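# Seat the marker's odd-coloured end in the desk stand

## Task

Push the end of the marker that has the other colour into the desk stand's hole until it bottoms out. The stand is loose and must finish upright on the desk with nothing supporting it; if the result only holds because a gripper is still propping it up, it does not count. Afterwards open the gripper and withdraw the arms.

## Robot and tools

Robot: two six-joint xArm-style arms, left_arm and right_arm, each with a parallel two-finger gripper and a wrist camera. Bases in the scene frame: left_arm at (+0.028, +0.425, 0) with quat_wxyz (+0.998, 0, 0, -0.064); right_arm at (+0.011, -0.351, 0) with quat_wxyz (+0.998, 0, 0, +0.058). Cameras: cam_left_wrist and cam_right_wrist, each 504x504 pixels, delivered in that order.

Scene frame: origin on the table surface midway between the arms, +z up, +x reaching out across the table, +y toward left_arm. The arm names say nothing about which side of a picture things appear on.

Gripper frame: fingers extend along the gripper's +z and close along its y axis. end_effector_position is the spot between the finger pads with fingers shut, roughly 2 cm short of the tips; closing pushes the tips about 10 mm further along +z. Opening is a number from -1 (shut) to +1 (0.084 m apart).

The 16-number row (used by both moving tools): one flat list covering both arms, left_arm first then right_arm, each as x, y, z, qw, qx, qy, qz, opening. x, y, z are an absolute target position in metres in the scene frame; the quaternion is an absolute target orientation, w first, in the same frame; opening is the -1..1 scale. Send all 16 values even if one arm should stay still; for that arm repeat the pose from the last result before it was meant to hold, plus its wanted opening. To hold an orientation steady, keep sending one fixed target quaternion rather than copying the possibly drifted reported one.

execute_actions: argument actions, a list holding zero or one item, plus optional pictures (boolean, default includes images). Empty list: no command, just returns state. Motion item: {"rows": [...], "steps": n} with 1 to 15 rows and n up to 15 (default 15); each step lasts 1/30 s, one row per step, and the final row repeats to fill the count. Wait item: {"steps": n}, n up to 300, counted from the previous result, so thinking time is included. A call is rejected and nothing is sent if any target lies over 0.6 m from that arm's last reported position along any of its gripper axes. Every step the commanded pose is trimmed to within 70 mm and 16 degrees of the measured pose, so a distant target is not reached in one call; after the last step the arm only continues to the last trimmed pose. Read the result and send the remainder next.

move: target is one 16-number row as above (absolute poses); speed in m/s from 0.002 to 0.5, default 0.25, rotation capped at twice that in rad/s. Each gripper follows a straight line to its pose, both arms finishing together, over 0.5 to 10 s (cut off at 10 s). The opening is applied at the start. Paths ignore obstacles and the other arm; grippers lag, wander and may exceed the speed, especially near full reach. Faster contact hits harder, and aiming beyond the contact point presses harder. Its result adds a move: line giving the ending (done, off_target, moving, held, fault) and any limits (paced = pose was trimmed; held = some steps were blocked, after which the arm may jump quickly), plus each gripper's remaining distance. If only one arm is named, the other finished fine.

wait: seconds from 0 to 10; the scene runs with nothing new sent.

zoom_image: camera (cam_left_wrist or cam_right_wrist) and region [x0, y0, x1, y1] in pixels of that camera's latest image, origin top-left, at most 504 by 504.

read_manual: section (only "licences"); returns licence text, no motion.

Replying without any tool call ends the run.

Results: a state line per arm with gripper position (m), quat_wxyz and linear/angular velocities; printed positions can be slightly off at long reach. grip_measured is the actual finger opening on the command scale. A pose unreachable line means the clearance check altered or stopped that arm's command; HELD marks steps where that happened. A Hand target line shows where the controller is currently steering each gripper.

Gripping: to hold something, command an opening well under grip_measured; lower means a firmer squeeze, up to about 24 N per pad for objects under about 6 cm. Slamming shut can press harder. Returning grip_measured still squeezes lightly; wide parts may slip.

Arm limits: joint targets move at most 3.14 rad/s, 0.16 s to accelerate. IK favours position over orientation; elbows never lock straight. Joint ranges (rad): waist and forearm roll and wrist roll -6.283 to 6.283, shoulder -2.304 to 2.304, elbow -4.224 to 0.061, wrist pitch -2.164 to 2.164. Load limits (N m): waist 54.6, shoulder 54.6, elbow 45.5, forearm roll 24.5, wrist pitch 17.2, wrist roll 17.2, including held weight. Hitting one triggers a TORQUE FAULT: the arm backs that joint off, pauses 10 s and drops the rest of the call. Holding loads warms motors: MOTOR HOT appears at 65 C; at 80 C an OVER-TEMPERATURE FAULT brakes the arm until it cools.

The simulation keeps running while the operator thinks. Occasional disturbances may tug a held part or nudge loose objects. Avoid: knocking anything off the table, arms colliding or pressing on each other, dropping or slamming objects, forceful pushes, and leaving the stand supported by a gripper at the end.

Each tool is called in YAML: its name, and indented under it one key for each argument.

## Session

execute_actions:
  actions: []

Scene clock: 0.00 s of 4480.00 s.
left_arm: end_effector_position=(+0.6290, +0.2051, +0.1649) grip_measured=+1.00 end_effector_quat_wxyz=(-0.237, +0.014, +0.970, +0.047) end_effector_velocity=(+0.000, +0.000, -0.000) end_effector_angular_velocity=(-0.000, +0.000, +0.001) | right_arm: end_effector_position=(+0.4810, -0.0619, +0.1969) grip_measured=+1.00 end_effector_quat_wxyz=(-0.036, -0.126, +0.840, +0.527) end_effector_velocity=(-0.000, -0.000, -0.000) end_effector_angular_velocity=(-0.001, -0.000, +0.001)
Joint positions: left_arm=[-0.201 -1.049 -1.877 -0.057 -1.313  2.87   0.084] | right_arm=[ 0.028 -0.691 -1.004 -1.79   1.158 -1.31   0.084]
Joint velocities: left_arm=[ 0.    -0.001 -0.001 -0.    -0.    -0.    -0.   ] | right_arm=[-0.    -0.    -0.    -0.001 -0.    -0.     0.   ]
Motor temperatures (°C, as the motors report them): left_arm=[22 23 26 22 26 27] | right_arm=[20 24 22 24 25 26]
Hand target (left_arm): +0.629, +0.205, +0.165; -0.237, +0.014, +0.970, +0.047
Hand target (right_arm): +0.481, -0.062, +0.197; -0.036, -0.126, +0.840, +0.527

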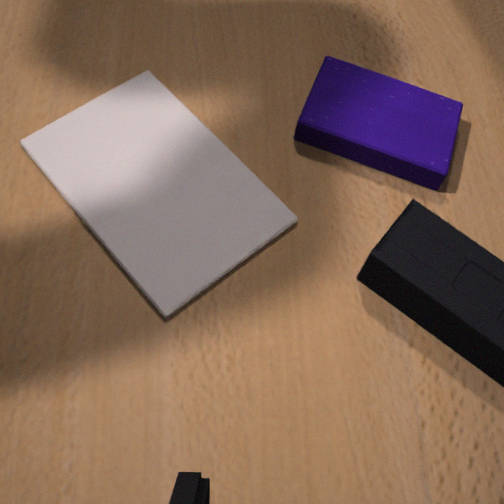

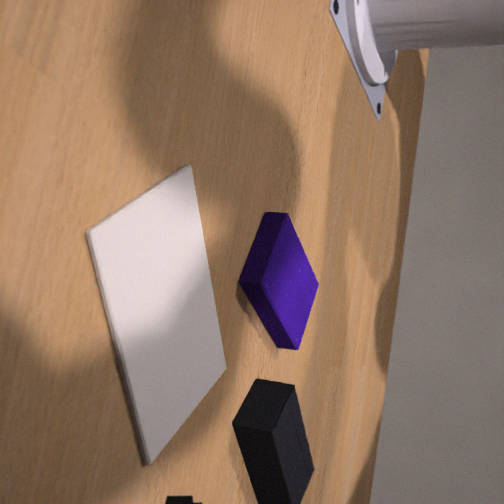

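Survey from above.

move:
  target: [0.45,0.3,0.45,0,0,1,0,1,0.45,-0.12,0.45,0,1,0,0,1]

Scene clock: 9.30 s of 4480.00 s.
left_arm: end_effector_position=(+0.4507, +0.3004, +0.4507) grip_measured=+1.00 end_effector_quat_wxyz=(+0.000, -0.000, +1.000, +0.001) end_effector_velocity=(-0.000, -0.000, +0.001) end_effector_angular_velocity=(-0.000, -0.003, -0.001) | right_arm: end_effector_position=(+0.4508, -0.1201, +0.4499) grip_measured=+1.00 end_effector_quat_wxyz=(+0.000, +1.000, -0.001, +0.000) end_effector_velocity=(-0.000, -0.000, +0.001) end_effector_angular_velocity=(+0.001, -0.004, +0.006)
Joint positions: left_arm=[-0.159  0.019 -1.083  0.002 -1.102  2.853  0.084] | right_arm=[ 0.368 -0.123 -1.23  -3.142  1.106 -2.656  0.084]
Joint velocities: left_arm=[-0.001  0.003  0.     0.    -0.    -0.     0.   ] | right_arm=[-0.     0.004  0.003 -0.001 -0.003 -0.006  0.   ]
Motor temperatures (°C, as the motors report them): left_arm=[22 24 27 22 26 27] | right_arm=[20 24 22 24 25 26]
Hand target (left_arm): +0.451, +0.300, +0.451; +0.000, -0.000, +1.000, +0.001
Hand target (right_arm): +0.451, -0.120, +0.450; -0.000, +1.000, -0.000, +0.001
Off the commanded pose (left_arm): 0.001 m, 0 deg.
Off the commanded pose (right_arm): 0.001 m, 0 deg.
After step 90, 0.03 s passed at rest.
move: done

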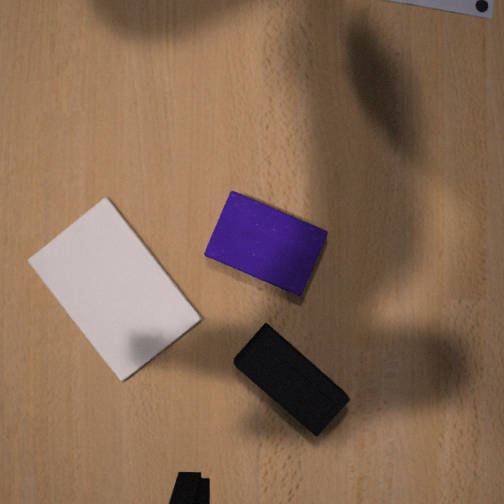

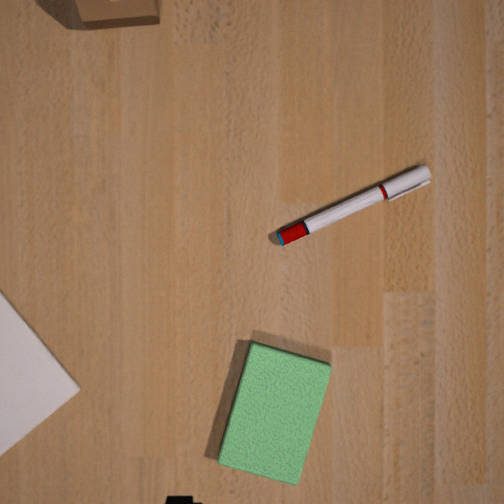

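move:
  target: [0.45,0.3,0.45,0,0,1,0,1,0.66,0.0,0.40,0,1,0,0,1]

Scene clock: 18.03 s of 4480.00 s.
left_arm: end_effector_position=(+0.4500, +0.3000, +0.4500) grip_measured=+1.00 end_effector_quat_wxyz=(+0.000, -0.000, +1.000, -0.000) end_effector_velocity=(+0.000, -0.001, +0.000) end_effector_angular_velocity=(-0.000, -0.001, -0.001) | right_arm: end_effector_position=(+0.6598, +0.0001, +0.4002) grip_measured=+1.00 end_effector_quat_wxyz=(-0.000, +1.000, -0.000, +0.000) end_effector_velocity=(+0.002, +0.000, -0.002) end_effector_angular_velocity=(-0.005, +0.008, -0.001)
Joint positions: left_arm=[-0.159  0.02  -1.08   0.    -1.1    2.854  0.084] | right_arm=[ 0.38  -0.822 -2.088 -3.142  1.265 -2.645  0.084]
Joint velocities: left_arm=[-0.001 -0.    -0.001  0.     0.     0.     0.   ] | right_arm=[-0.001 -0.014 -0.019 -0.     0.014  0.     0.   ]
Motor temperatures (°C, as the motors report them): left_arm=[22 24 27 22 26 27] | right_arm=[20 24 23 24 25 26]
Hand target (left_arm): +0.450, +0.300, +0.450; +0.000, -0.000, +1.000, -0.000
Hand target (right_arm): +0.660, +0.000, +0.400; +0.000, +1.000, -0.000, +0.000
Off the commanded pose (left_arm): 0.000 m, 0 deg.
Off the commanded pose (right_arm): 0.000 m, 0 deg.
After step 90, 4.10 s passed at rest.
move: done

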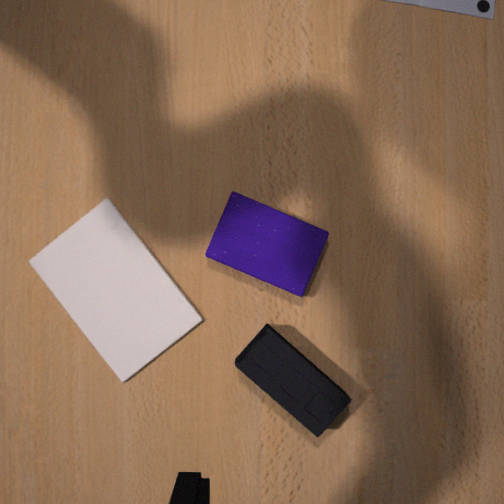

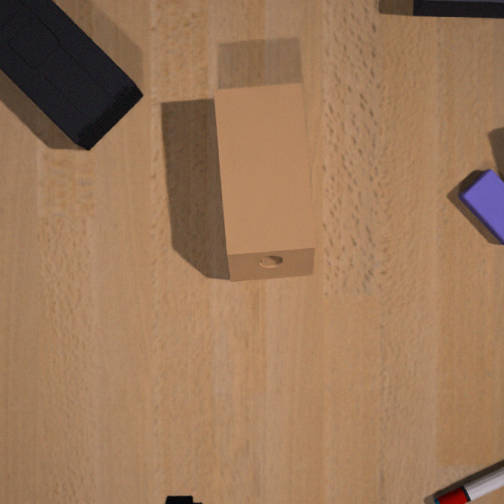

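move:
  target: [0.45,0.3,0.45,0,0,1,0,1,0.56,0.0,0.34,0,1,0,0,1]

zoom_image:
  camera: "cam_right_wrist"
  region: [150,0,400,250]

Scene clock: 25.27 s of 4480.00 s.
left_arm: end_effector_position=(+0.4500, +0.3000, +0.4500) grip_measured=+1.00 end_effector_quat_wxyz=(+0.000, -0.000, +1.000, -0.000) end_effector_velocity=(-0.000, -0.001, -0.000) end_effector_angular_velocity=(-0.000, +0.001, -0.001) | right_arm: end_effector_position=(+0.5603, -0.0001, +0.3401) grip_measured=+1.00 end_effector_quat_wxyz=(-0.000, +1.000, +0.000, -0.000) end_effector_velocity=(-0.002, -0.000, -0.001) end_effector_angular_velocity=(+0.003, -0.005, -0.002)
Joint positions: left_arm=[-0.159  0.02  -1.08   0.    -1.1    2.854  0.084] | right_arm=[ 0.453 -0.576 -1.57  -3.141  0.995 -2.574  0.084]
Joint velocities: left_arm=[-0.001 -0.     0.001 -0.     0.     0.    -0.   ] | right_arm=[ 0.002  0.008  0.015 -0.    -0.013  0.003  0.   ]
Motor temperatures (°C, as the motors report them): left_arm=[22 23 28 22 25 27] | right_arm=[20 25 23 24 25 26]
Hand target (left_arm): +0.450, +0.300, +0.450; +0.000, +0.000, +1.000, -0.000
Hand target (right_arm): +0.560, -0.000, +0.340; -0.000, +1.000, +0.000, -0.000
Off the commanded pose (left_arm): 0.000 m, 0 deg.
Off the commanded pose (right_arm): 0.000 m, 0 deg.
After step 90, 3.23 s passed at rest.
move: done

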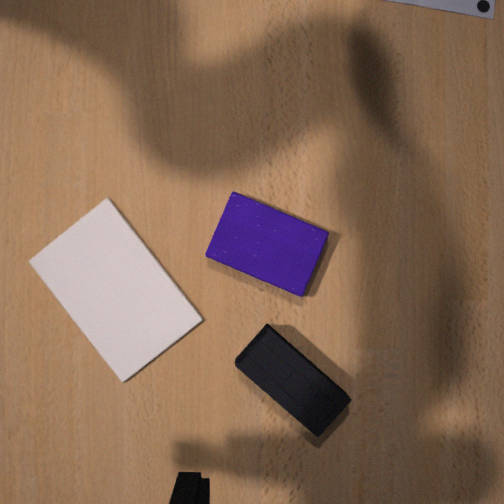

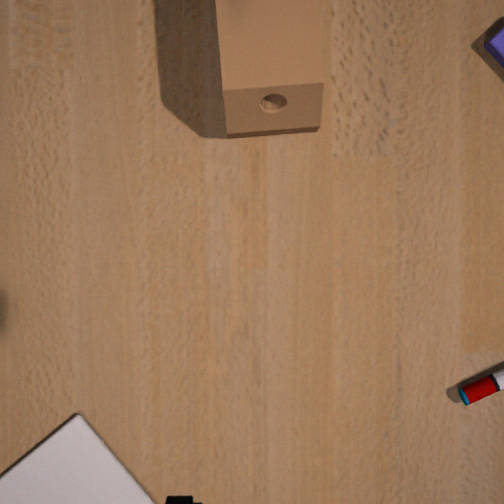

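Region (150, 0, 400, 250) of cam_right_wrist's 504x504 image, scaled by 2.016, with more detail than that image has.

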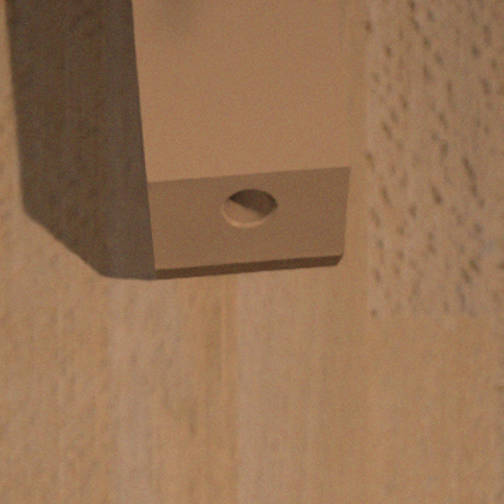

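move:
  target: [0.45,0.3,0.45,0,0,1,0,1,0.561,-0.188,0.13,0,0.552,0.834,0,0.2]

Scene clock: 52.40 s of 4480.00 s.
left_arm: end_effector_position=(+0.4500, +0.3000, +0.4500) grip_measured=+1.00 end_effector_quat_wxyz=(-0.000, -0.000, +1.000, -0.000) end_effector_velocity=(+0.000, +0.000, -0.001) end_effector_angular_velocity=(+0.001, +0.002, -0.000) | right_arm: end_effector_position=(+0.5609, -0.1878, +0.1302) grip_measured=+0.19 end_effector_quat_wxyz=(-0.000, +0.552, +0.834, -0.000) end_effector_velocity=(+0.000, -0.001, -0.001) end_effector_angular_velocity=(+0.006, +0.001, +0.008)
Joint positions: left_arm=[-0.159  0.02  -1.08   0.    -1.1    2.854  0.084] | right_arm=[ 0.173 -0.649 -1.154 -3.142  0.506 -4.825  0.052]
Joint velocities: left_arm=[ 0.    -0.002  0.    -0.     0.     0.     0.   ] | right_arm=[-0.005 -0.001  0.     0.013 -0.002 -0.025 -0.   ]
Motor temperatures (°C, as the motors report them): left_arm=[22 23 29 22 25 27] | right_arm=[20 25 24 24 25 26]
Hand target (left_arm): +0.450, +0.300, +0.450; -0.000, -0.000, +1.000, +0.000
Hand target (right_arm): +0.561, -0.188, +0.130; -0.000, +0.552, +0.834, +0.000
Off the commanded pose (left_arm): 0.000 m, 0 deg.
Off the commanded pose (right_arm): 0.000 m, 0 deg.
After step 90, 19.70 s passed at rest.
move: done

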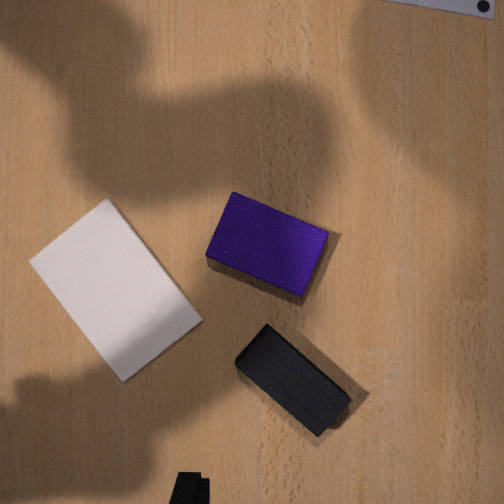

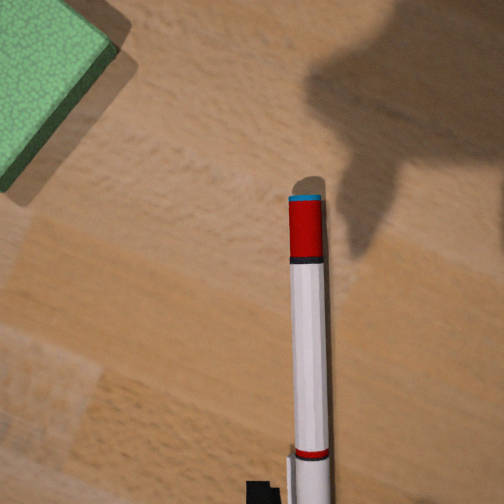

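move:
  target: [0.45,0.3,0.45,0,0,1,0,1,0.547,-0.181,0.021,0,0.552,0.834,0,0.2]
  speed: 0.08

move:
  target: [0.45,0.3,0.45,0,0,1,0,1,0.547,-0.181,0.021,0,0.552,0.834,0,-1]

move:
  target: [0.45,0.3,0.45,0,0,1,0,1,0.547,-0.181,0.18,0,0.552,0.834,0,-1]
  speed: 0.1

Scene clock: 64.63 s of 4480.00 s.
left_arm: end_effector_position=(+0.4500, +0.3000, +0.4500) grip_measured=+1.00 end_effector_quat_wxyz=(+0.000, +0.000, +1.000, -0.000) end_effector_velocity=(-0.000, -0.000, -0.000) end_effector_angular_velocity=(+0.000, +0.001, -0.001) | right_arm: end_effector_position=(+0.5471, -0.1810, +0.0213) grip_measured=+0.19 end_effector_quat_wxyz=(-0.000, +0.552, +0.834, +0.000) end_effector_velocity=(+0.001, -0.000, -0.001) end_effector_angular_velocity=(+0.000, -0.002, +0.001)
Joint positions: left_arm=[-0.159  0.02  -1.08   0.    -1.1    2.854  0.084] | right_arm=[ 0.191 -0.835 -1.145 -3.141  0.31  -4.808  0.052]
Joint velocities: left_arm=[-0.001 -0.     0.001  0.     0.     0.    -0.   ] | right_arm=[-0.001 -0.002 -0.001 -0.002 -0.003  0.     0.   ]
Motor temperatures (°C, as the motors report them): left_arm=[22 23 29 22 25 27] | right_arm=[20 25 24 24 25 26]
Hand target (left_arm): +0.450, +0.300, +0.450; +0.000, -0.000, +1.000, +0.000
Hand target (right_arm): +0.547, -0.181, +0.021; -0.000, +0.552, +0.834, +0.000
Off the commanded pose (left_arm): 0.000 m, 0 deg.
Off the commanded pose (right_arm): 0.000 m, 0 deg.
After step 90, 7.43 s passed at rest.
move: done

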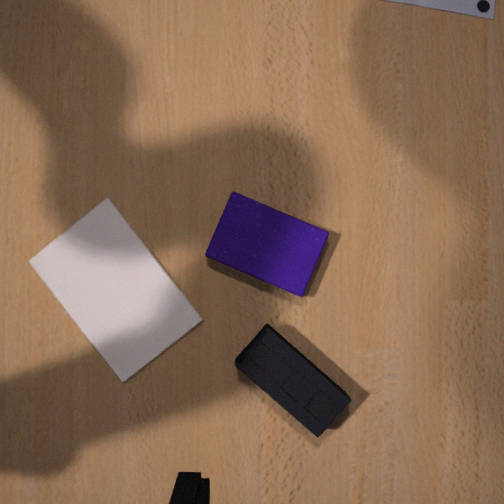

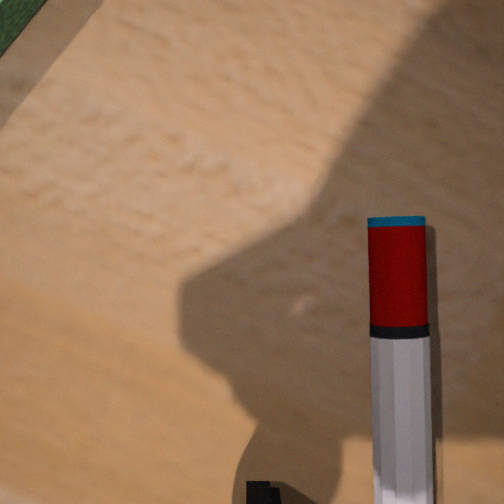

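Scene clock: 65.33 s of 4480.00 s.
left_arm: end_effector_position=(+0.4500, +0.3000, +0.4500) grip_measured=+1.00 end_effector_quat_wxyz=(+0.000, -0.000, +1.000, -0.000) end_effector_velocity=(-0.000, -0.000, +0.001) end_effector_angular_velocity=(-0.000, -0.002, -0.000) | right_arm: end_effector_position=(+0.5471, -0.1810, +0.0212) grip_measured=-0.75 end_effector_quat_wxyz=(+0.000, +0.552, +0.834, +0.000) end_effector_velocity=(+0.000, +0.000, +0.000) end_effector_angular_velocity=(+0.001, -0.001, -0.002)
Joint positions: left_arm=[-0.159  0.02  -1.08   0.    -1.1    2.854  0.084] | right_arm=[ 0.191 -0.835 -1.145 -3.142  0.31  -4.807  0.011]
Joint velocities: left_arm=[-0.001  0.001 -0.     0.     0.    -0.     0.   ] | right_arm=[-0.     0.    -0.     0.002 -0.     0.     0.   ]
Motor temperatures (°C, as the motors report them): left_arm=[22 23 29 22 25 27] | right_arm=[20 25 24 24 25 26]
Hand target (left_arm): +0.450, +0.300, +0.450; -0.000, +0.000, +1.000, -0.000
Hand target (right_arm): +0.547, -0.181, +0.021; -0.000, +0.552, +0.834, +0.000
Off the commanded pose (left_arm): 0.000 m, 0 deg.
Off the commanded pose (right_arm): 0.000 m, 0 deg.
move: done

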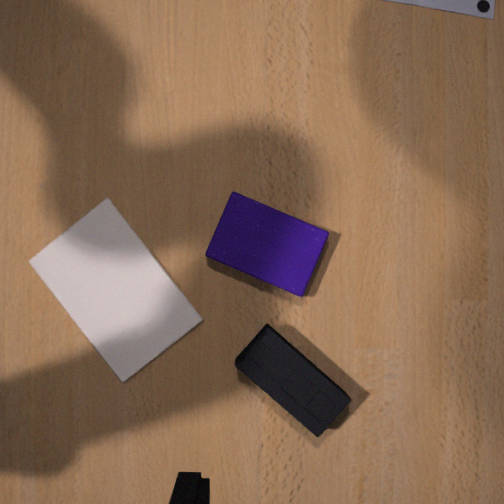

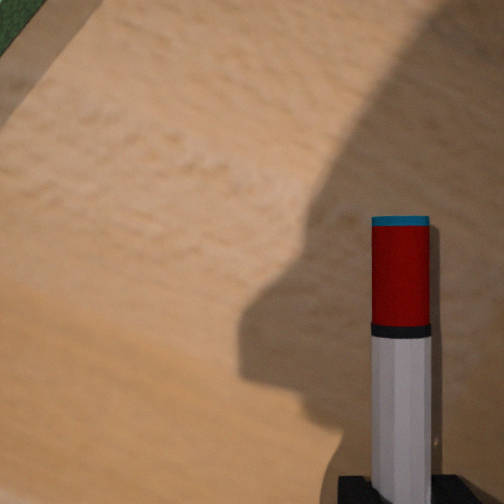

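Scene clock: 67.33 s of 4480.00 s.
left_arm: end_effector_position=(+0.4500, +0.3000, +0.4500) grip_measured=+1.00 end_effector_quat_wxyz=(-0.000, -0.000, +1.000, -0.000) end_effector_velocity=(+0.000, +0.000, +0.000) end_effector_angular_velocity=(-0.000, -0.001, +0.001) | right_arm: end_effector_position=(+0.5470, -0.1811, +0.1796) grip_measured=-0.75 end_effector_quat_wxyz=(+0.000, +0.552, +0.834, -0.000) end_effector_velocity=(+0.000, -0.000, +0.002) end_effector_angular_velocity=(+0.000, +0.000, -0.001)
Joint positions: left_arm=[-0.159  0.02  -1.08   0.    -1.1    2.854  0.084] | right_arm=[ 0.191 -0.546 -1.128 -3.142  0.583 -4.806  0.011]
Joint velocities: left_arm=[ 0.001 -0.    -0.001 -0.    -0.     0.    -0.   ] | right_arm=[-0.001  0.004 -0.001  0.001  0.005 -0.    -0.   ]
Motor temperatures (°C, as the motors report them): left_arm=[22 23 29 22 25 27] | right_arm=[20 25 24 24 25 26]
Hand target (left_arm): +0.450, +0.300, +0.450; +0.000, -0.000, +1.000, +0.000
Hand target (right_arm): +0.547, -0.181, +0.180; +0.000, +0.552, +0.834, -0.000
Off the commanded pose (left_arm): 0.000 m, 0 deg.
Off the commanded pose (right_arm): 0.000 m, 0 deg.
move: done

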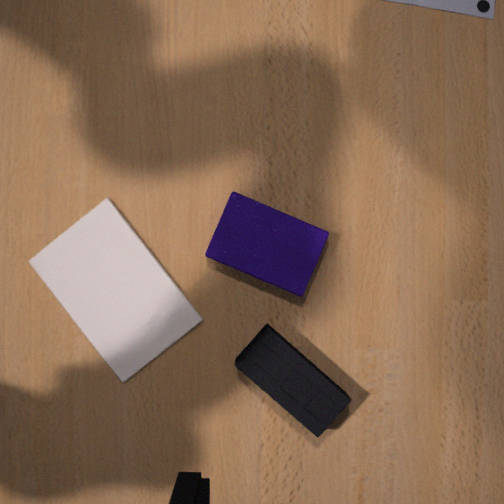

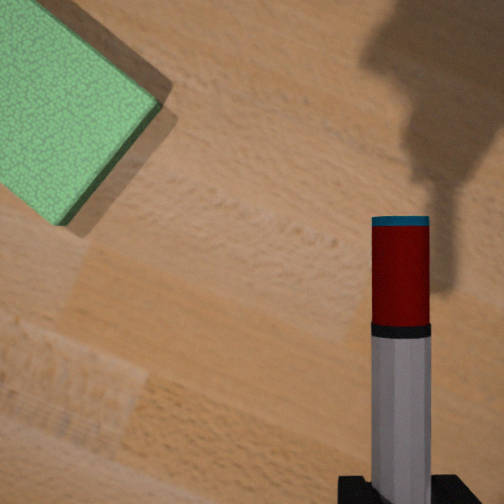

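move:
  target: [0.69,0.30,0.2,0.406,0.579,-0.579,0.406,1,0.60,0.0,0.17,0.009,0.965,0.034,-0.259,-1]
  speed: 0.1

move:
  target: [0.69,0.30,0.14,0.406,0.579,-0.579,0.406,1,0.6416,0.014,0.115,0.009,0.965,0.034,-0.259,-1]
  speed: 0.05

Scene clock: 91.03 s of 4480.00 s.
left_arm: end_effector_position=(+0.6886, +0.2994, +0.1988) grip_measured=+1.00 end_effector_quat_wxyz=(+0.405, +0.580, -0.579, +0.405) end_effector_velocity=(+0.001, +0.001, -0.000) end_effector_angular_velocity=(-0.004, +0.003, +0.006) | right_arm: end_effector_position=(+0.6000, -0.0002, +0.1699) grip_measured=-0.75 end_effector_quat_wxyz=(+0.009, +0.965, +0.034, -0.259) end_effector_velocity=(-0.000, +0.002, -0.001) end_effector_angular_velocity=(-0.004, +0.002, -0.006)
Joint positions: left_arm=[ 0.285 -0.991 -1.512 -1.261 -1.343  2.613  0.084] | right_arm=[ 0.353 -1.194 -2.143 -2.945  1.441 -2.819  0.011]
Joint velocities: left_arm=[ 0.001 -0.003 -0.002 -0.006 -0.001 -0.002 -0.   ] | right_arm=[ 0.002 -0.005 -0.008  0.001  0.005  0.009 -0.   ]
Motor temperatures (°C, as the motors report them): left_arm=[22 23 29 22 25 27] | right_arm=[20 26 24 24 25 26]
Hand target (left_arm): +0.689, +0.299, +0.199; +0.405, +0.580, -0.579, +0.405
Hand target (right_arm): +0.600, -0.000, +0.170; +0.009, +0.965, +0.034, -0.259
Off the commanded pose (left_arm): 0.002 m, 0 deg.
Off the commanded pose (right_arm): 0.000 m, 0 deg.
After step 90, 10.60 s passed at rest.
move: done

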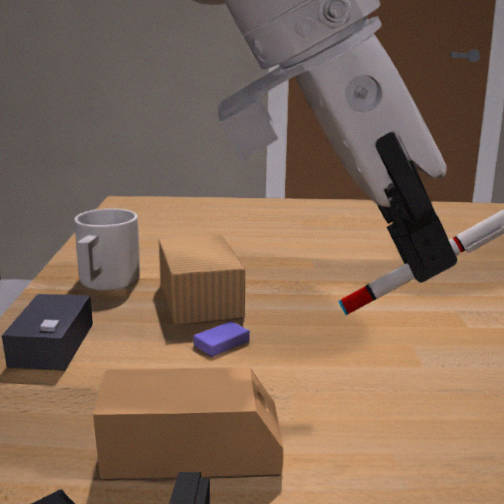

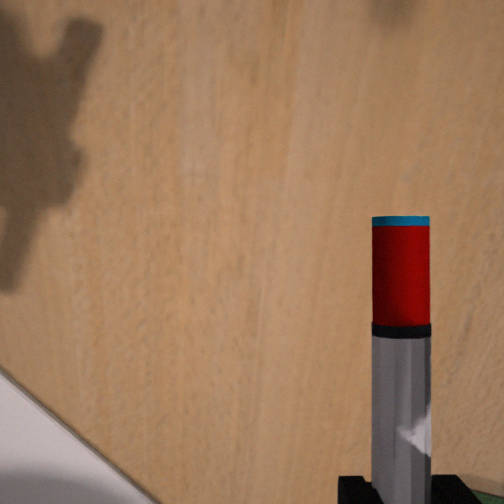

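Scene clock: 92.83 s of 4480.00 s.
left_arm: end_effector_position=(+0.6899, +0.3000, +0.1401) grip_measured=+1.00 end_effector_quat_wxyz=(+0.406, +0.579, -0.579, +0.406) end_effector_velocity=(+0.000, +0.000, -0.001) end_effector_angular_velocity=(+0.000, -0.001, -0.000) | right_arm: end_effector_position=(+0.6413, +0.0139, +0.1152) grip_measured=-0.75 end_effector_quat_wxyz=(+0.008, +0.966, +0.034, -0.258) end_effector_velocity=(+0.002, -0.000, -0.001) end_effector_angular_velocity=(-0.005, +0.012, +0.001)
Joint positions: left_arm=[ 0.286 -1.102 -1.558 -1.276 -1.327  2.678  0.084] | right_arm=[ 0.345 -1.541 -2.665 -2.949  1.612 -2.791  0.011]
Joint velocities: left_arm=[-0.    -0.001 -0.002 -0.     0.     0.001 -0.   ] | right_arm=[-0.001 -0.096 -0.175  0.     0.09   0.016 -0.   ]
Motor temperatures (°C, as the motors report them): left_arm=[22 23 29 22 25 27] | right_arm=[20 26 24 24 25 26]
Hand target (left_arm): +0.690, +0.300, +0.140; +0.406, +0.579, -0.579, +0.406
Hand target (right_arm): +0.641, +0.014, +0.115; +0.009, +0.965, +0.034, -0.258
Off the commanded pose (left_arm): 0.000 m, 0 deg.
Off the commanded pose (right_arm): 0.000 m, 0 deg.
move: done

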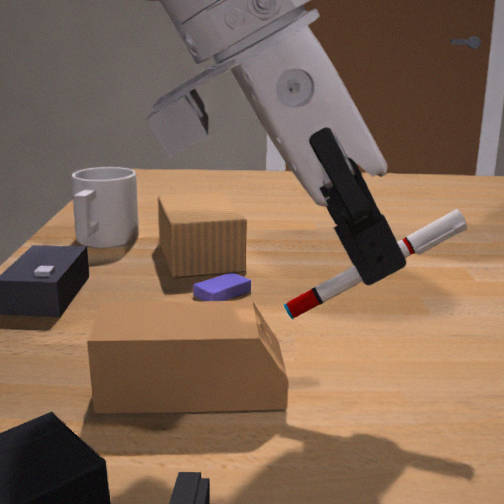

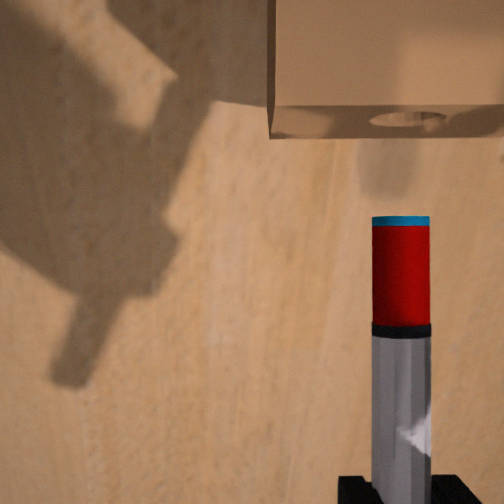

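move:
  target: [0.69,0.30,0.14,0.406,0.579,-0.579,0.406,1,0.60,-0.01,0.15,-0.475,0.8405,-0.10,-0.241,-1]
  speed: 0.06

move:
  target: [0.69,0.30,0.14,0.406,0.579,-0.579,0.406,1,0.639,0.0016,0.109,-0.475,0.8405,-0.10,-0.241,-1]
  speed: 0.04

zoom_image:
  camera: "cam_left_wrist"
  region: [200,200,400,400]

Scene clock: 129.30 s of 4480.00 s.
left_arm: end_effector_position=(+0.6900, +0.3000, +0.1400) grip_measured=+1.00 end_effector_quat_wxyz=(+0.406, +0.579, -0.579, +0.406) end_effector_velocity=(-0.000, -0.000, -0.000) end_effector_angular_velocity=(-0.000, +0.001, -0.000) | right_arm: end_effector_position=(+0.5995, -0.0099, +0.1499) grip_measured=-0.75 end_effector_quat_wxyz=(-0.474, +0.840, -0.100, -0.242) end_effector_velocity=(-0.001, -0.000, +0.000) end_effector_angular_velocity=(+0.007, -0.001, -0.002)
Joint positions: left_arm=[ 0.286 -1.103 -1.558 -1.276 -1.327  2.678  0.084] | right_arm=[ 0.084 -1.058 -1.564 -1.926  1.254 -3.594  0.011]
Joint velocities: left_arm=[-0.001 -0.     0.001 -0.     0.     0.    -0.   ] | right_arm=[-0.001  0.     0.004  0.006  0.003 -0.008 -0.   ]
Motor temperatures (°C, as the motors report them): left_arm=[22 25 29 22 26 27] | right_arm=[20 27 24 24 25 26]
Hand target (left_arm): +0.690, +0.300, +0.140; +0.406, +0.579, -0.579, +0.406
Hand target (right_arm): +0.599, -0.010, +0.150; -0.475, +0.840, -0.100, -0.242
Off the commanded pose (left_arm): 0.000 m, 0 deg.
Off the commanded pose (right_arm): 0.001 m, 0 deg.
After step 90, 24.43 s passed at rest.
move: done

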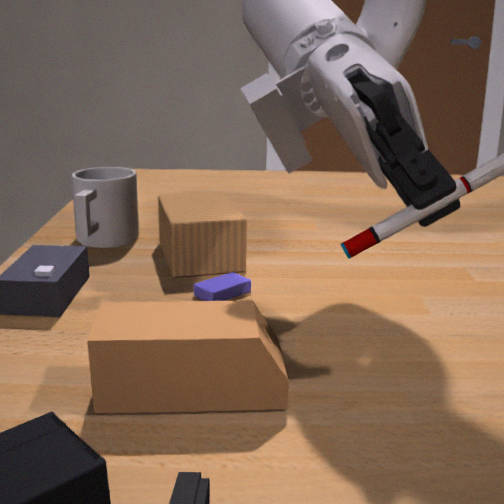

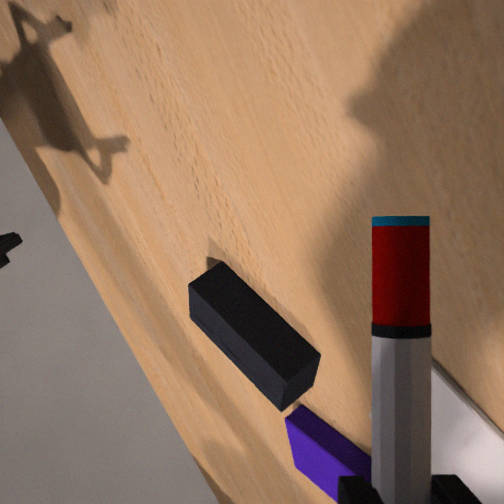

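Scene clock: 131.10 s of 4480.00 s.
left_arm: end_effector_position=(+0.6900, +0.3000, +0.1400) grip_measured=+1.00 end_effector_quat_wxyz=(+0.406, +0.579, -0.579, +0.406) end_effector_velocity=(-0.000, -0.000, +0.000) end_effector_angular_velocity=(+0.000, -0.000, -0.000) | right_arm: end_effector_position=(+0.6389, +0.0016, +0.1091) grip_measured=-0.75 end_effector_quat_wxyz=(-0.475, +0.840, -0.100, -0.241) end_effector_velocity=(+0.002, -0.000, -0.000) end_effector_angular_velocity=(+0.000, -0.001, -0.002)
Joint positions: left_arm=[ 0.286 -1.103 -1.558 -1.276 -1.327  2.678  0.084] | right_arm=[ 0.088 -1.22  -1.775 -1.935  1.268 -3.547  0.011]
Joint velocities: left_arm=[-0.     0.001  0.     0.    -0.    -0.    -0.   ] | right_arm=[-0.001 -0.004 -0.007 -0.     0.     0.002  0.   ]
Motor temperatures (°C, as the motors report them): left_arm=[22 25 29 22 26 27] | right_arm=[20 27 24 24 25 26]
Hand target (left_arm): +0.690, +0.300, +0.140; +0.406, +0.579, -0.579, +0.406
Hand target (right_arm): +0.639, +0.002, +0.109; -0.475, +0.840, -0.100, -0.241
Off the commanded pose (left_arm): 0.000 m, 0 deg.
Off the commanded pose (right_arm): 0.000 m, 0 deg.
move: done

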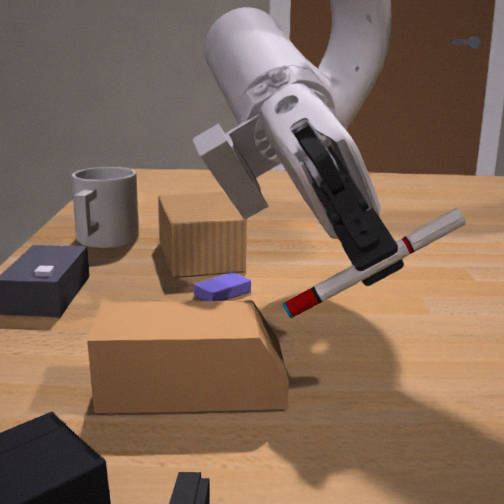

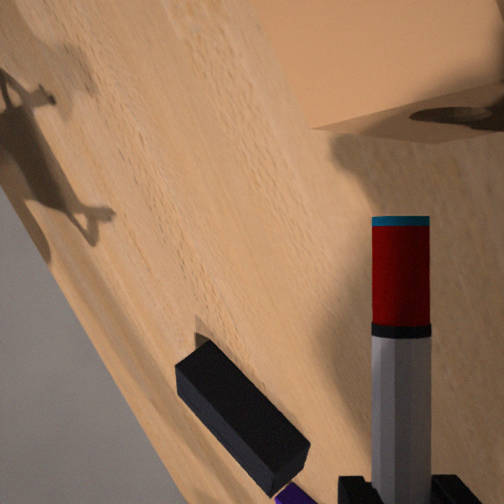

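Region (200, 200, 400, 400) of cam_left_wrist's 504x504 image, scaled by 2.520, with more detail than that image has.

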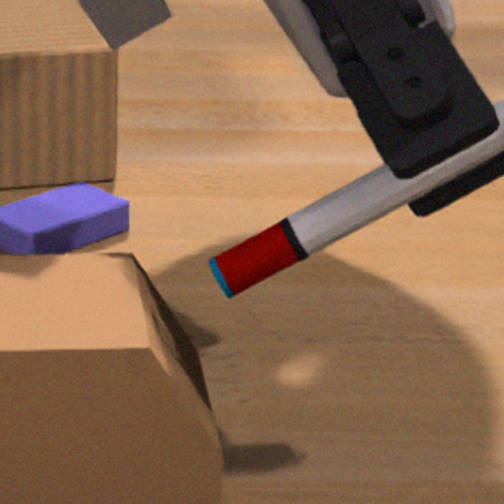

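move:
  target: [0.69,0.30,0.14,0.406,0.579,-0.579,0.406,1,0.6345,0.0013,0.101,-0.475,0.8405,-0.10,-0.241,-1]
  speed: 0.02

zoom_image:
  camera: "cam_right_wrist"
  region: [304,50,504,250]

Scene clock: 146.47 s of 4480.00 s.
left_arm: end_effector_position=(+0.6900, +0.3000, +0.1400) grip_measured=+1.00 end_effector_quat_wxyz=(+0.406, +0.579, -0.579, +0.406) end_effector_velocity=(+0.000, +0.001, -0.000) end_effector_angular_velocity=(+0.000, +0.000, +0.001) | right_arm: end_effector_position=(+0.6346, +0.0013, +0.1011) grip_measured=-0.75 end_effector_quat_wxyz=(-0.475, +0.840, -0.100, -0.241) end_effector_velocity=(+0.000, -0.001, -0.002) end_effector_angular_velocity=(-0.001, -0.001, -0.003)
Joint positions: left_arm=[ 0.286 -1.103 -1.558 -1.276 -1.327  2.678  0.084] | right_arm=[ 0.089 -1.225 -1.763 -1.93   1.262 -3.564  0.011]
Joint velocities: left_arm=[ 0.001 -0.001 -0.001  0.     0.     0.    -0.   ] | right_arm=[-0.001 -0.001  0.002  0.001 -0.003 -0.003  0.   ]
Motor temperatures (°C, as the motors report them): left_arm=[22 26 29 22 26 27] | right_arm=[20 28 24 24 25 26]
Hand target (left_arm): +0.690, +0.300, +0.140; +0.406, +0.579, -0.579, +0.406
Hand target (right_arm): +0.634, +0.001, +0.101; -0.475, +0.840, -0.100, -0.241
Off the commanded pose (left_arm): 0.000 m, 0 deg.
Off the commanded pose (right_arm): 0.000 m, 0 deg.
After step 90, 11.60 s passed at rest.
move: done

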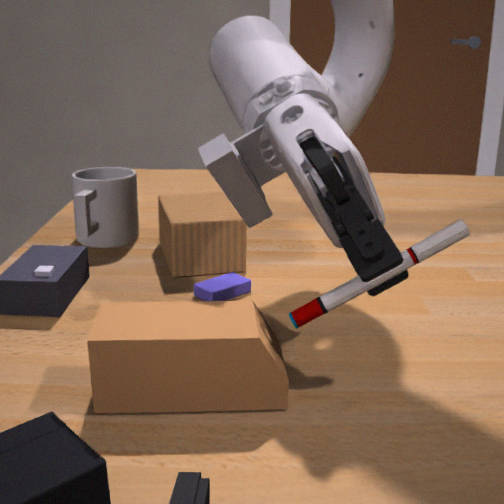

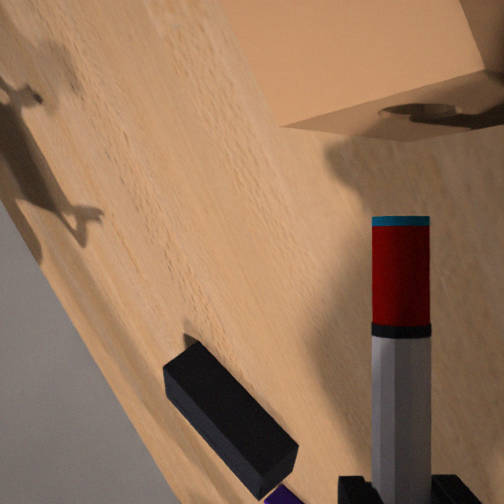

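Region (304, 50, 504, 250) of cam_right_wrist's 504x504 image, scaled by 2.520, with more detail than that image has.

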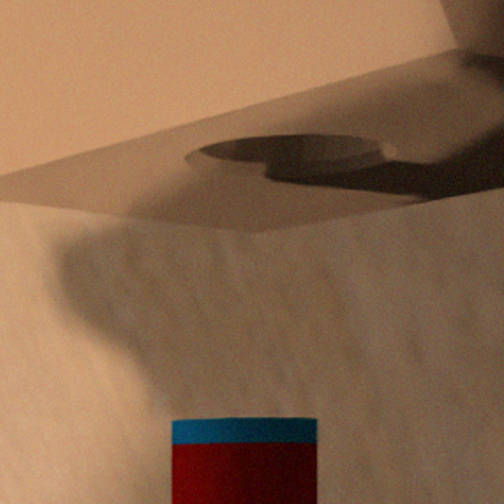

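move:
  target: [0.69,0.30,0.14,0.406,0.579,-0.579,0.406,1,0.645,0.002,0.0892,-0.475,0.8405,-0.10,-0.241,-1]
  speed: 0.015

zoom_image:
  camera: "cam_right_wrist"
  region: [304,50,504,250]

zoom_image:
  camera: "cam_left_wrist"
  region: [200,220,400,420]

Scene clock: 156.17 s of 4480.00 s.
left_arm: end_effector_position=(+0.6900, +0.3000, +0.1400) grip_measured=+1.00 end_effector_quat_wxyz=(+0.406, +0.579, -0.579, +0.406) end_effector_velocity=(+0.001, -0.000, +0.001) end_effector_angular_velocity=(+0.000, -0.003, -0.000) | right_arm: end_effector_position=(+0.6449, +0.0020, +0.0893) grip_measured=-0.75 end_effector_quat_wxyz=(-0.475, +0.840, -0.100, -0.241) end_effector_velocity=(+0.002, +0.000, -0.000) end_effector_angular_velocity=(+0.000, -0.002, -0.001)
Joint positions: left_arm=[ 0.286 -1.103 -1.558 -1.276 -1.327  2.678  0.084] | right_arm=[ 0.087 -1.272 -1.825 -1.936  1.268 -3.549  0.011]
Joint velocities: left_arm=[-0.     0.001 -0.002 -0.    -0.    -0.     0.   ] | right_arm=[-0.    -0.005 -0.009 -0.     0.001  0.002  0.   ]
Motor temperatures (°C, as the motors report them): left_arm=[22 26 28 22 26 27] | right_arm=[20 28 24 24 25 26]
Hand target (left_arm): +0.690, +0.300, +0.140; +0.406, +0.579, -0.579, +0.406
Hand target (right_arm): +0.645, +0.002, +0.089; -0.475, +0.840, -0.100, -0.241
Off the commanded pose (left_arm): 0.000 m, 0 deg.
Off the commanded pose (right_arm): 0.000 m, 0 deg.
After step 90, 5.40 s passed at rest.
move: done

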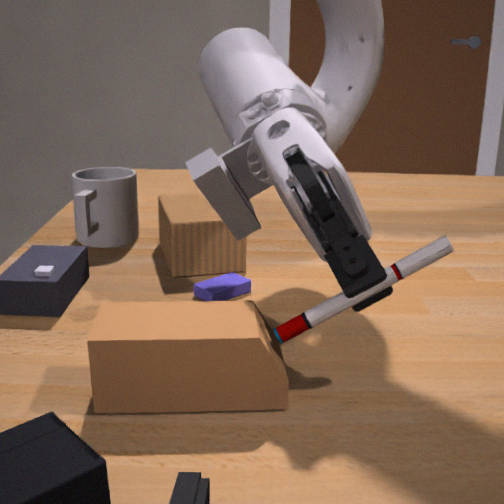

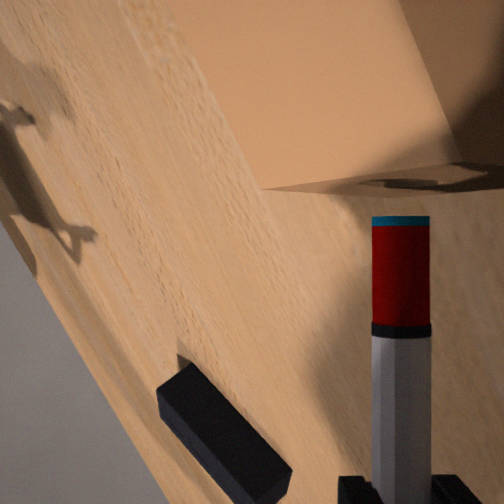

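Region (304, 50, 504, 250) of cam_right_wrist's 504x504 image, scaled by 2.520, with more detail than that image has.

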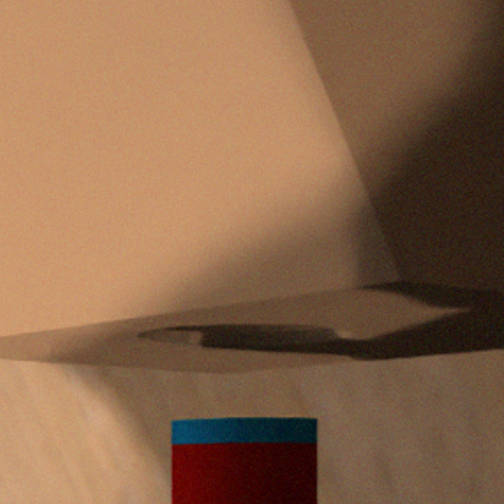

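Region (200, 220, 400, 420) of cam_left_wrist's 504x504 image, scaled by 2.520, with more detail than that image has.

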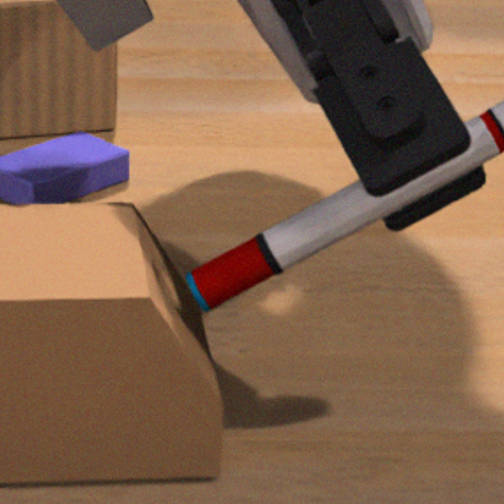

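move:
  target: [0.69,0.30,0.14,0.406,0.579,-0.579,0.406,1,0.6623,0.0032,0.0792,-0.475,0.8405,-0.10,-0.241,-1]
  speed: 0.008

zoom_image:
  camera: "cam_left_wrist"
  region: [200,220,400,420]

Scene clock: 167.73 s of 4480.00 s.
left_arm: end_effector_position=(+0.6900, +0.3000, +0.1400) grip_measured=+1.00 end_effector_quat_wxyz=(+0.406, +0.579, -0.579, +0.406) end_effector_velocity=(-0.001, +0.000, -0.000) end_effector_angular_velocity=(-0.000, +0.001, +0.001) | right_arm: end_effector_position=(+0.6619, +0.0033, +0.0797) grip_measured=-0.75 end_effector_quat_wxyz=(-0.475, +0.840, -0.100, -0.242) end_effector_velocity=(+0.001, -0.001, -0.001) end_effector_angular_velocity=(+0.000, +0.001, -0.001)
Joint positions: left_arm=[ 0.286 -1.103 -1.558 -1.276 -1.327  2.678  0.084] | right_arm=[ 0.084 -1.335 -1.927 -1.949  1.286 -3.512  0.011]
Joint velocities: left_arm=[ 0.001  0.001  0.002 -0.     0.    -0.    -0.   ] | right_arm=[-0.002 -0.005 -0.007 -0.001  0.002  0.003 -0.   ]
Motor temperatures (°C, as the motors report them): left_arm=[22 26 28 22 26 27] | right_arm=[20 28 24 24 25 26]
Hand target (left_arm): +0.690, +0.300, +0.140; +0.406, +0.579, -0.579, +0.406
Hand target (right_arm): +0.662, +0.003, +0.079; -0.475, +0.840, -0.100, -0.241
Off the commanded pose (left_arm): 0.000 m, 0 deg.
Off the commanded pose (right_arm): 0.001 m, 0 deg.
After step 90, 5.83 s passed at rest.
move: done

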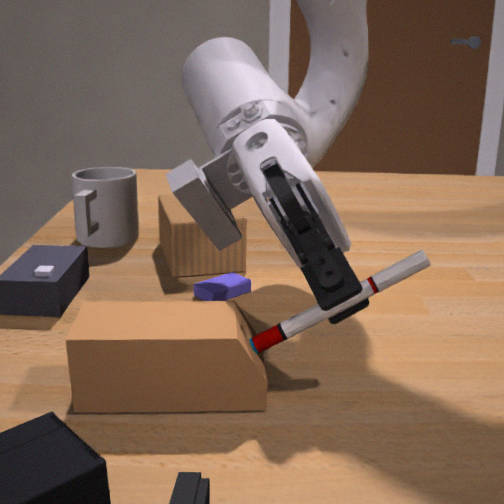

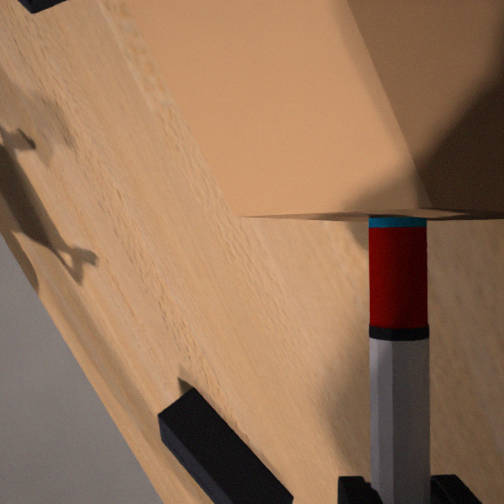

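Region (200, 220, 400, 420) of cam_left_wrist's 504x504 image, scaled by 2.520, with more detail than that image has.

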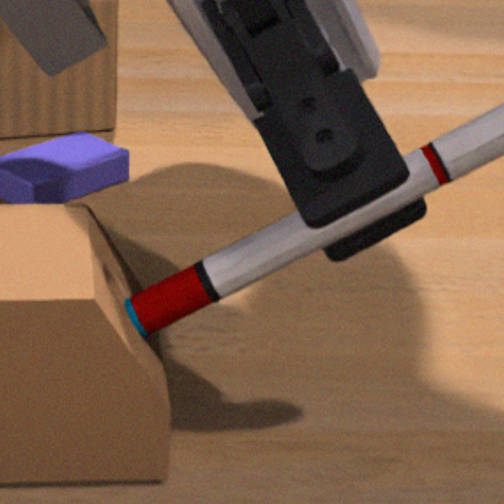

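move:
  target: [0.573,0.24,0.12,0.287,0.709,-0.409,0.497,1,0.645,0.002,0.0892,-0.475,0.8405,-0.10,-0.241,-1]
  speed: 0.05

Scene clock: 186.43 s of 4480.00 s.
left_arm: end_effector_position=(+0.5727, +0.2400, +0.1203) grip_measured=+1.00 end_effector_quat_wxyz=(+0.288, +0.709, -0.410, +0.496) end_effector_velocity=(-0.001, -0.001, +0.000) end_effector_angular_velocity=(-0.000, -0.002, +0.009) | right_arm: end_effector_position=(+0.6450, +0.0020, +0.0892) grip_measured=-0.75 end_effector_quat_wxyz=(-0.475, +0.840, -0.100, -0.241) end_effector_velocity=(+0.001, -0.001, +0.001) end_effector_angular_velocity=(+0.001, -0.001, -0.003)
Joint positions: left_arm=[ 0.162 -0.816 -0.807 -2.061 -1.226  3.147  0.084] | right_arm=[ 0.087 -1.273 -1.826 -1.936  1.268 -3.549  0.011]
Joint velocities: left_arm=[-0.003  0.002  0.007 -0.015 -0.004  0.006  0.   ] | right_arm=[-0.002  0.002  0.002  0.002 -0.    -0.001 -0.   ]
Motor temperatures (°C, as the motors report them): left_arm=[22 26 28 22 26 27] | right_arm=[20 28 24 24 26 26]
Hand target (left_arm): +0.573, +0.240, +0.120; +0.288, +0.709, -0.409, +0.496
Hand target (right_arm): +0.645, +0.002, +0.089; -0.475, +0.840, -0.100, -0.241
Off the commanded pose (left_arm): 0.000 m, 0 deg.
Off the commanded pose (right_arm): 0.000 m, 0 deg.
After step 90, 10.17 s passed at rest.
move: done

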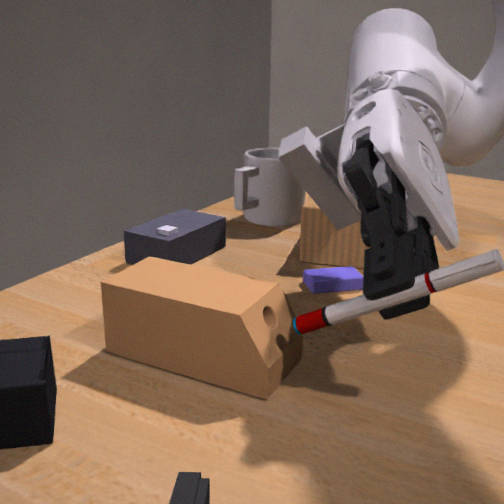

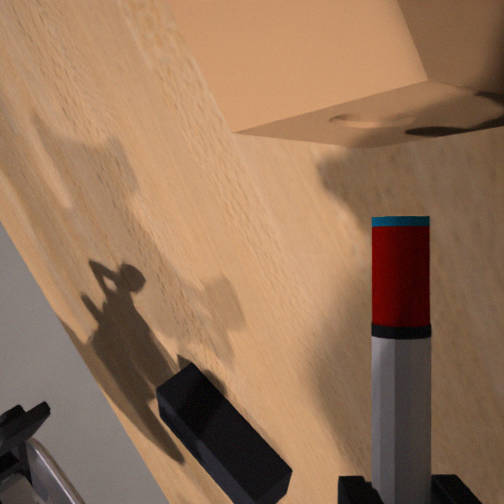

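move:
  target: [0.573,0.24,0.12,0.287,0.709,-0.409,0.497,1,0.6495,0.0023,0.097,-0.475,0.8405,-0.10,-0.241,-1]
  speed: 0.02

zoom_image:
  camera: "cam_left_wrist"
  region: [200,240,400,400]

zoom_image:
  camera: "cam_right_wrist"
  region: [304,50,504,250]

Scene clock: 200.90 s of 4480.00 s.
left_arm: end_effector_position=(+0.5730, +0.2400, +0.1200) grip_measured=+1.00 end_effector_quat_wxyz=(+0.287, +0.709, -0.409, +0.497) end_effector_velocity=(-0.000, -0.001, -0.000) end_effector_angular_velocity=(-0.000, +0.000, -0.001) | right_arm: end_effector_position=(+0.6494, +0.0023, +0.0969) grip_measured=-0.75 end_effector_quat_wxyz=(-0.475, +0.840, -0.100, -0.241) end_effector_velocity=(+0.000, +0.001, +0.000) end_effector_angular_velocity=(-0.000, +0.001, -0.001)
Joint positions: left_arm=[ 0.161 -0.817 -0.807 -2.065 -1.228  3.151  0.084] | right_arm=[ 0.086 -1.268 -1.839 -1.942  1.275 -3.532  0.011]
Joint velocities: left_arm=[-0.001 -0.001 -0.    -0.    -0.     0.     0.   ] | right_arm=[ 0.    -0.001 -0.002  0.001  0.     0.003 -0.   ]
Motor temperatures (°C, as the motors report them): left_arm=[22 26 28 22 26 27] | right_arm=[20 28 24 24 26 26]
Hand target (left_arm): +0.573, +0.240, +0.120; +0.287, +0.709, -0.409, +0.497
Hand target (right_arm): +0.650, +0.002, +0.097; -0.475, +0.840, -0.100, -0.241
Off the commanded pose (left_arm): 0.000 m, 0 deg.
Off the commanded pose (right_arm): 0.000 m, 0 deg.
After step 90, 10.70 s passed at rest.
move: done

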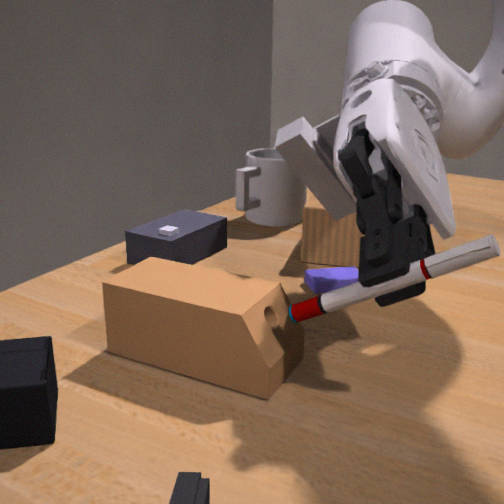

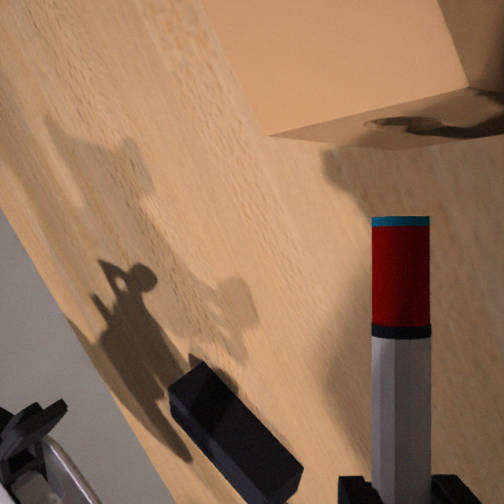

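Region (200, 240, 400, 400) of cam_left_wrist's 504x504 image, scaled by 2.520, with more detail than that image has; it fills the top 403 rows of this view, and the rest is white.

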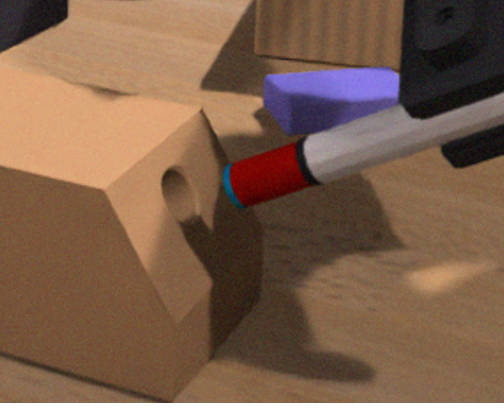

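Region (304, 50, 504, 250) of cam_right_wrist's 504x504 image, scaled by 2.520, with more detail than that image has.

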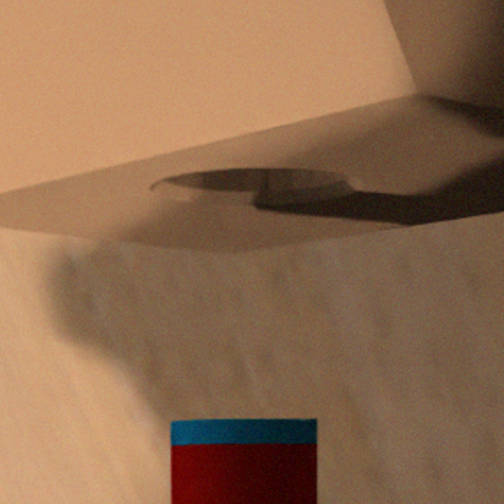

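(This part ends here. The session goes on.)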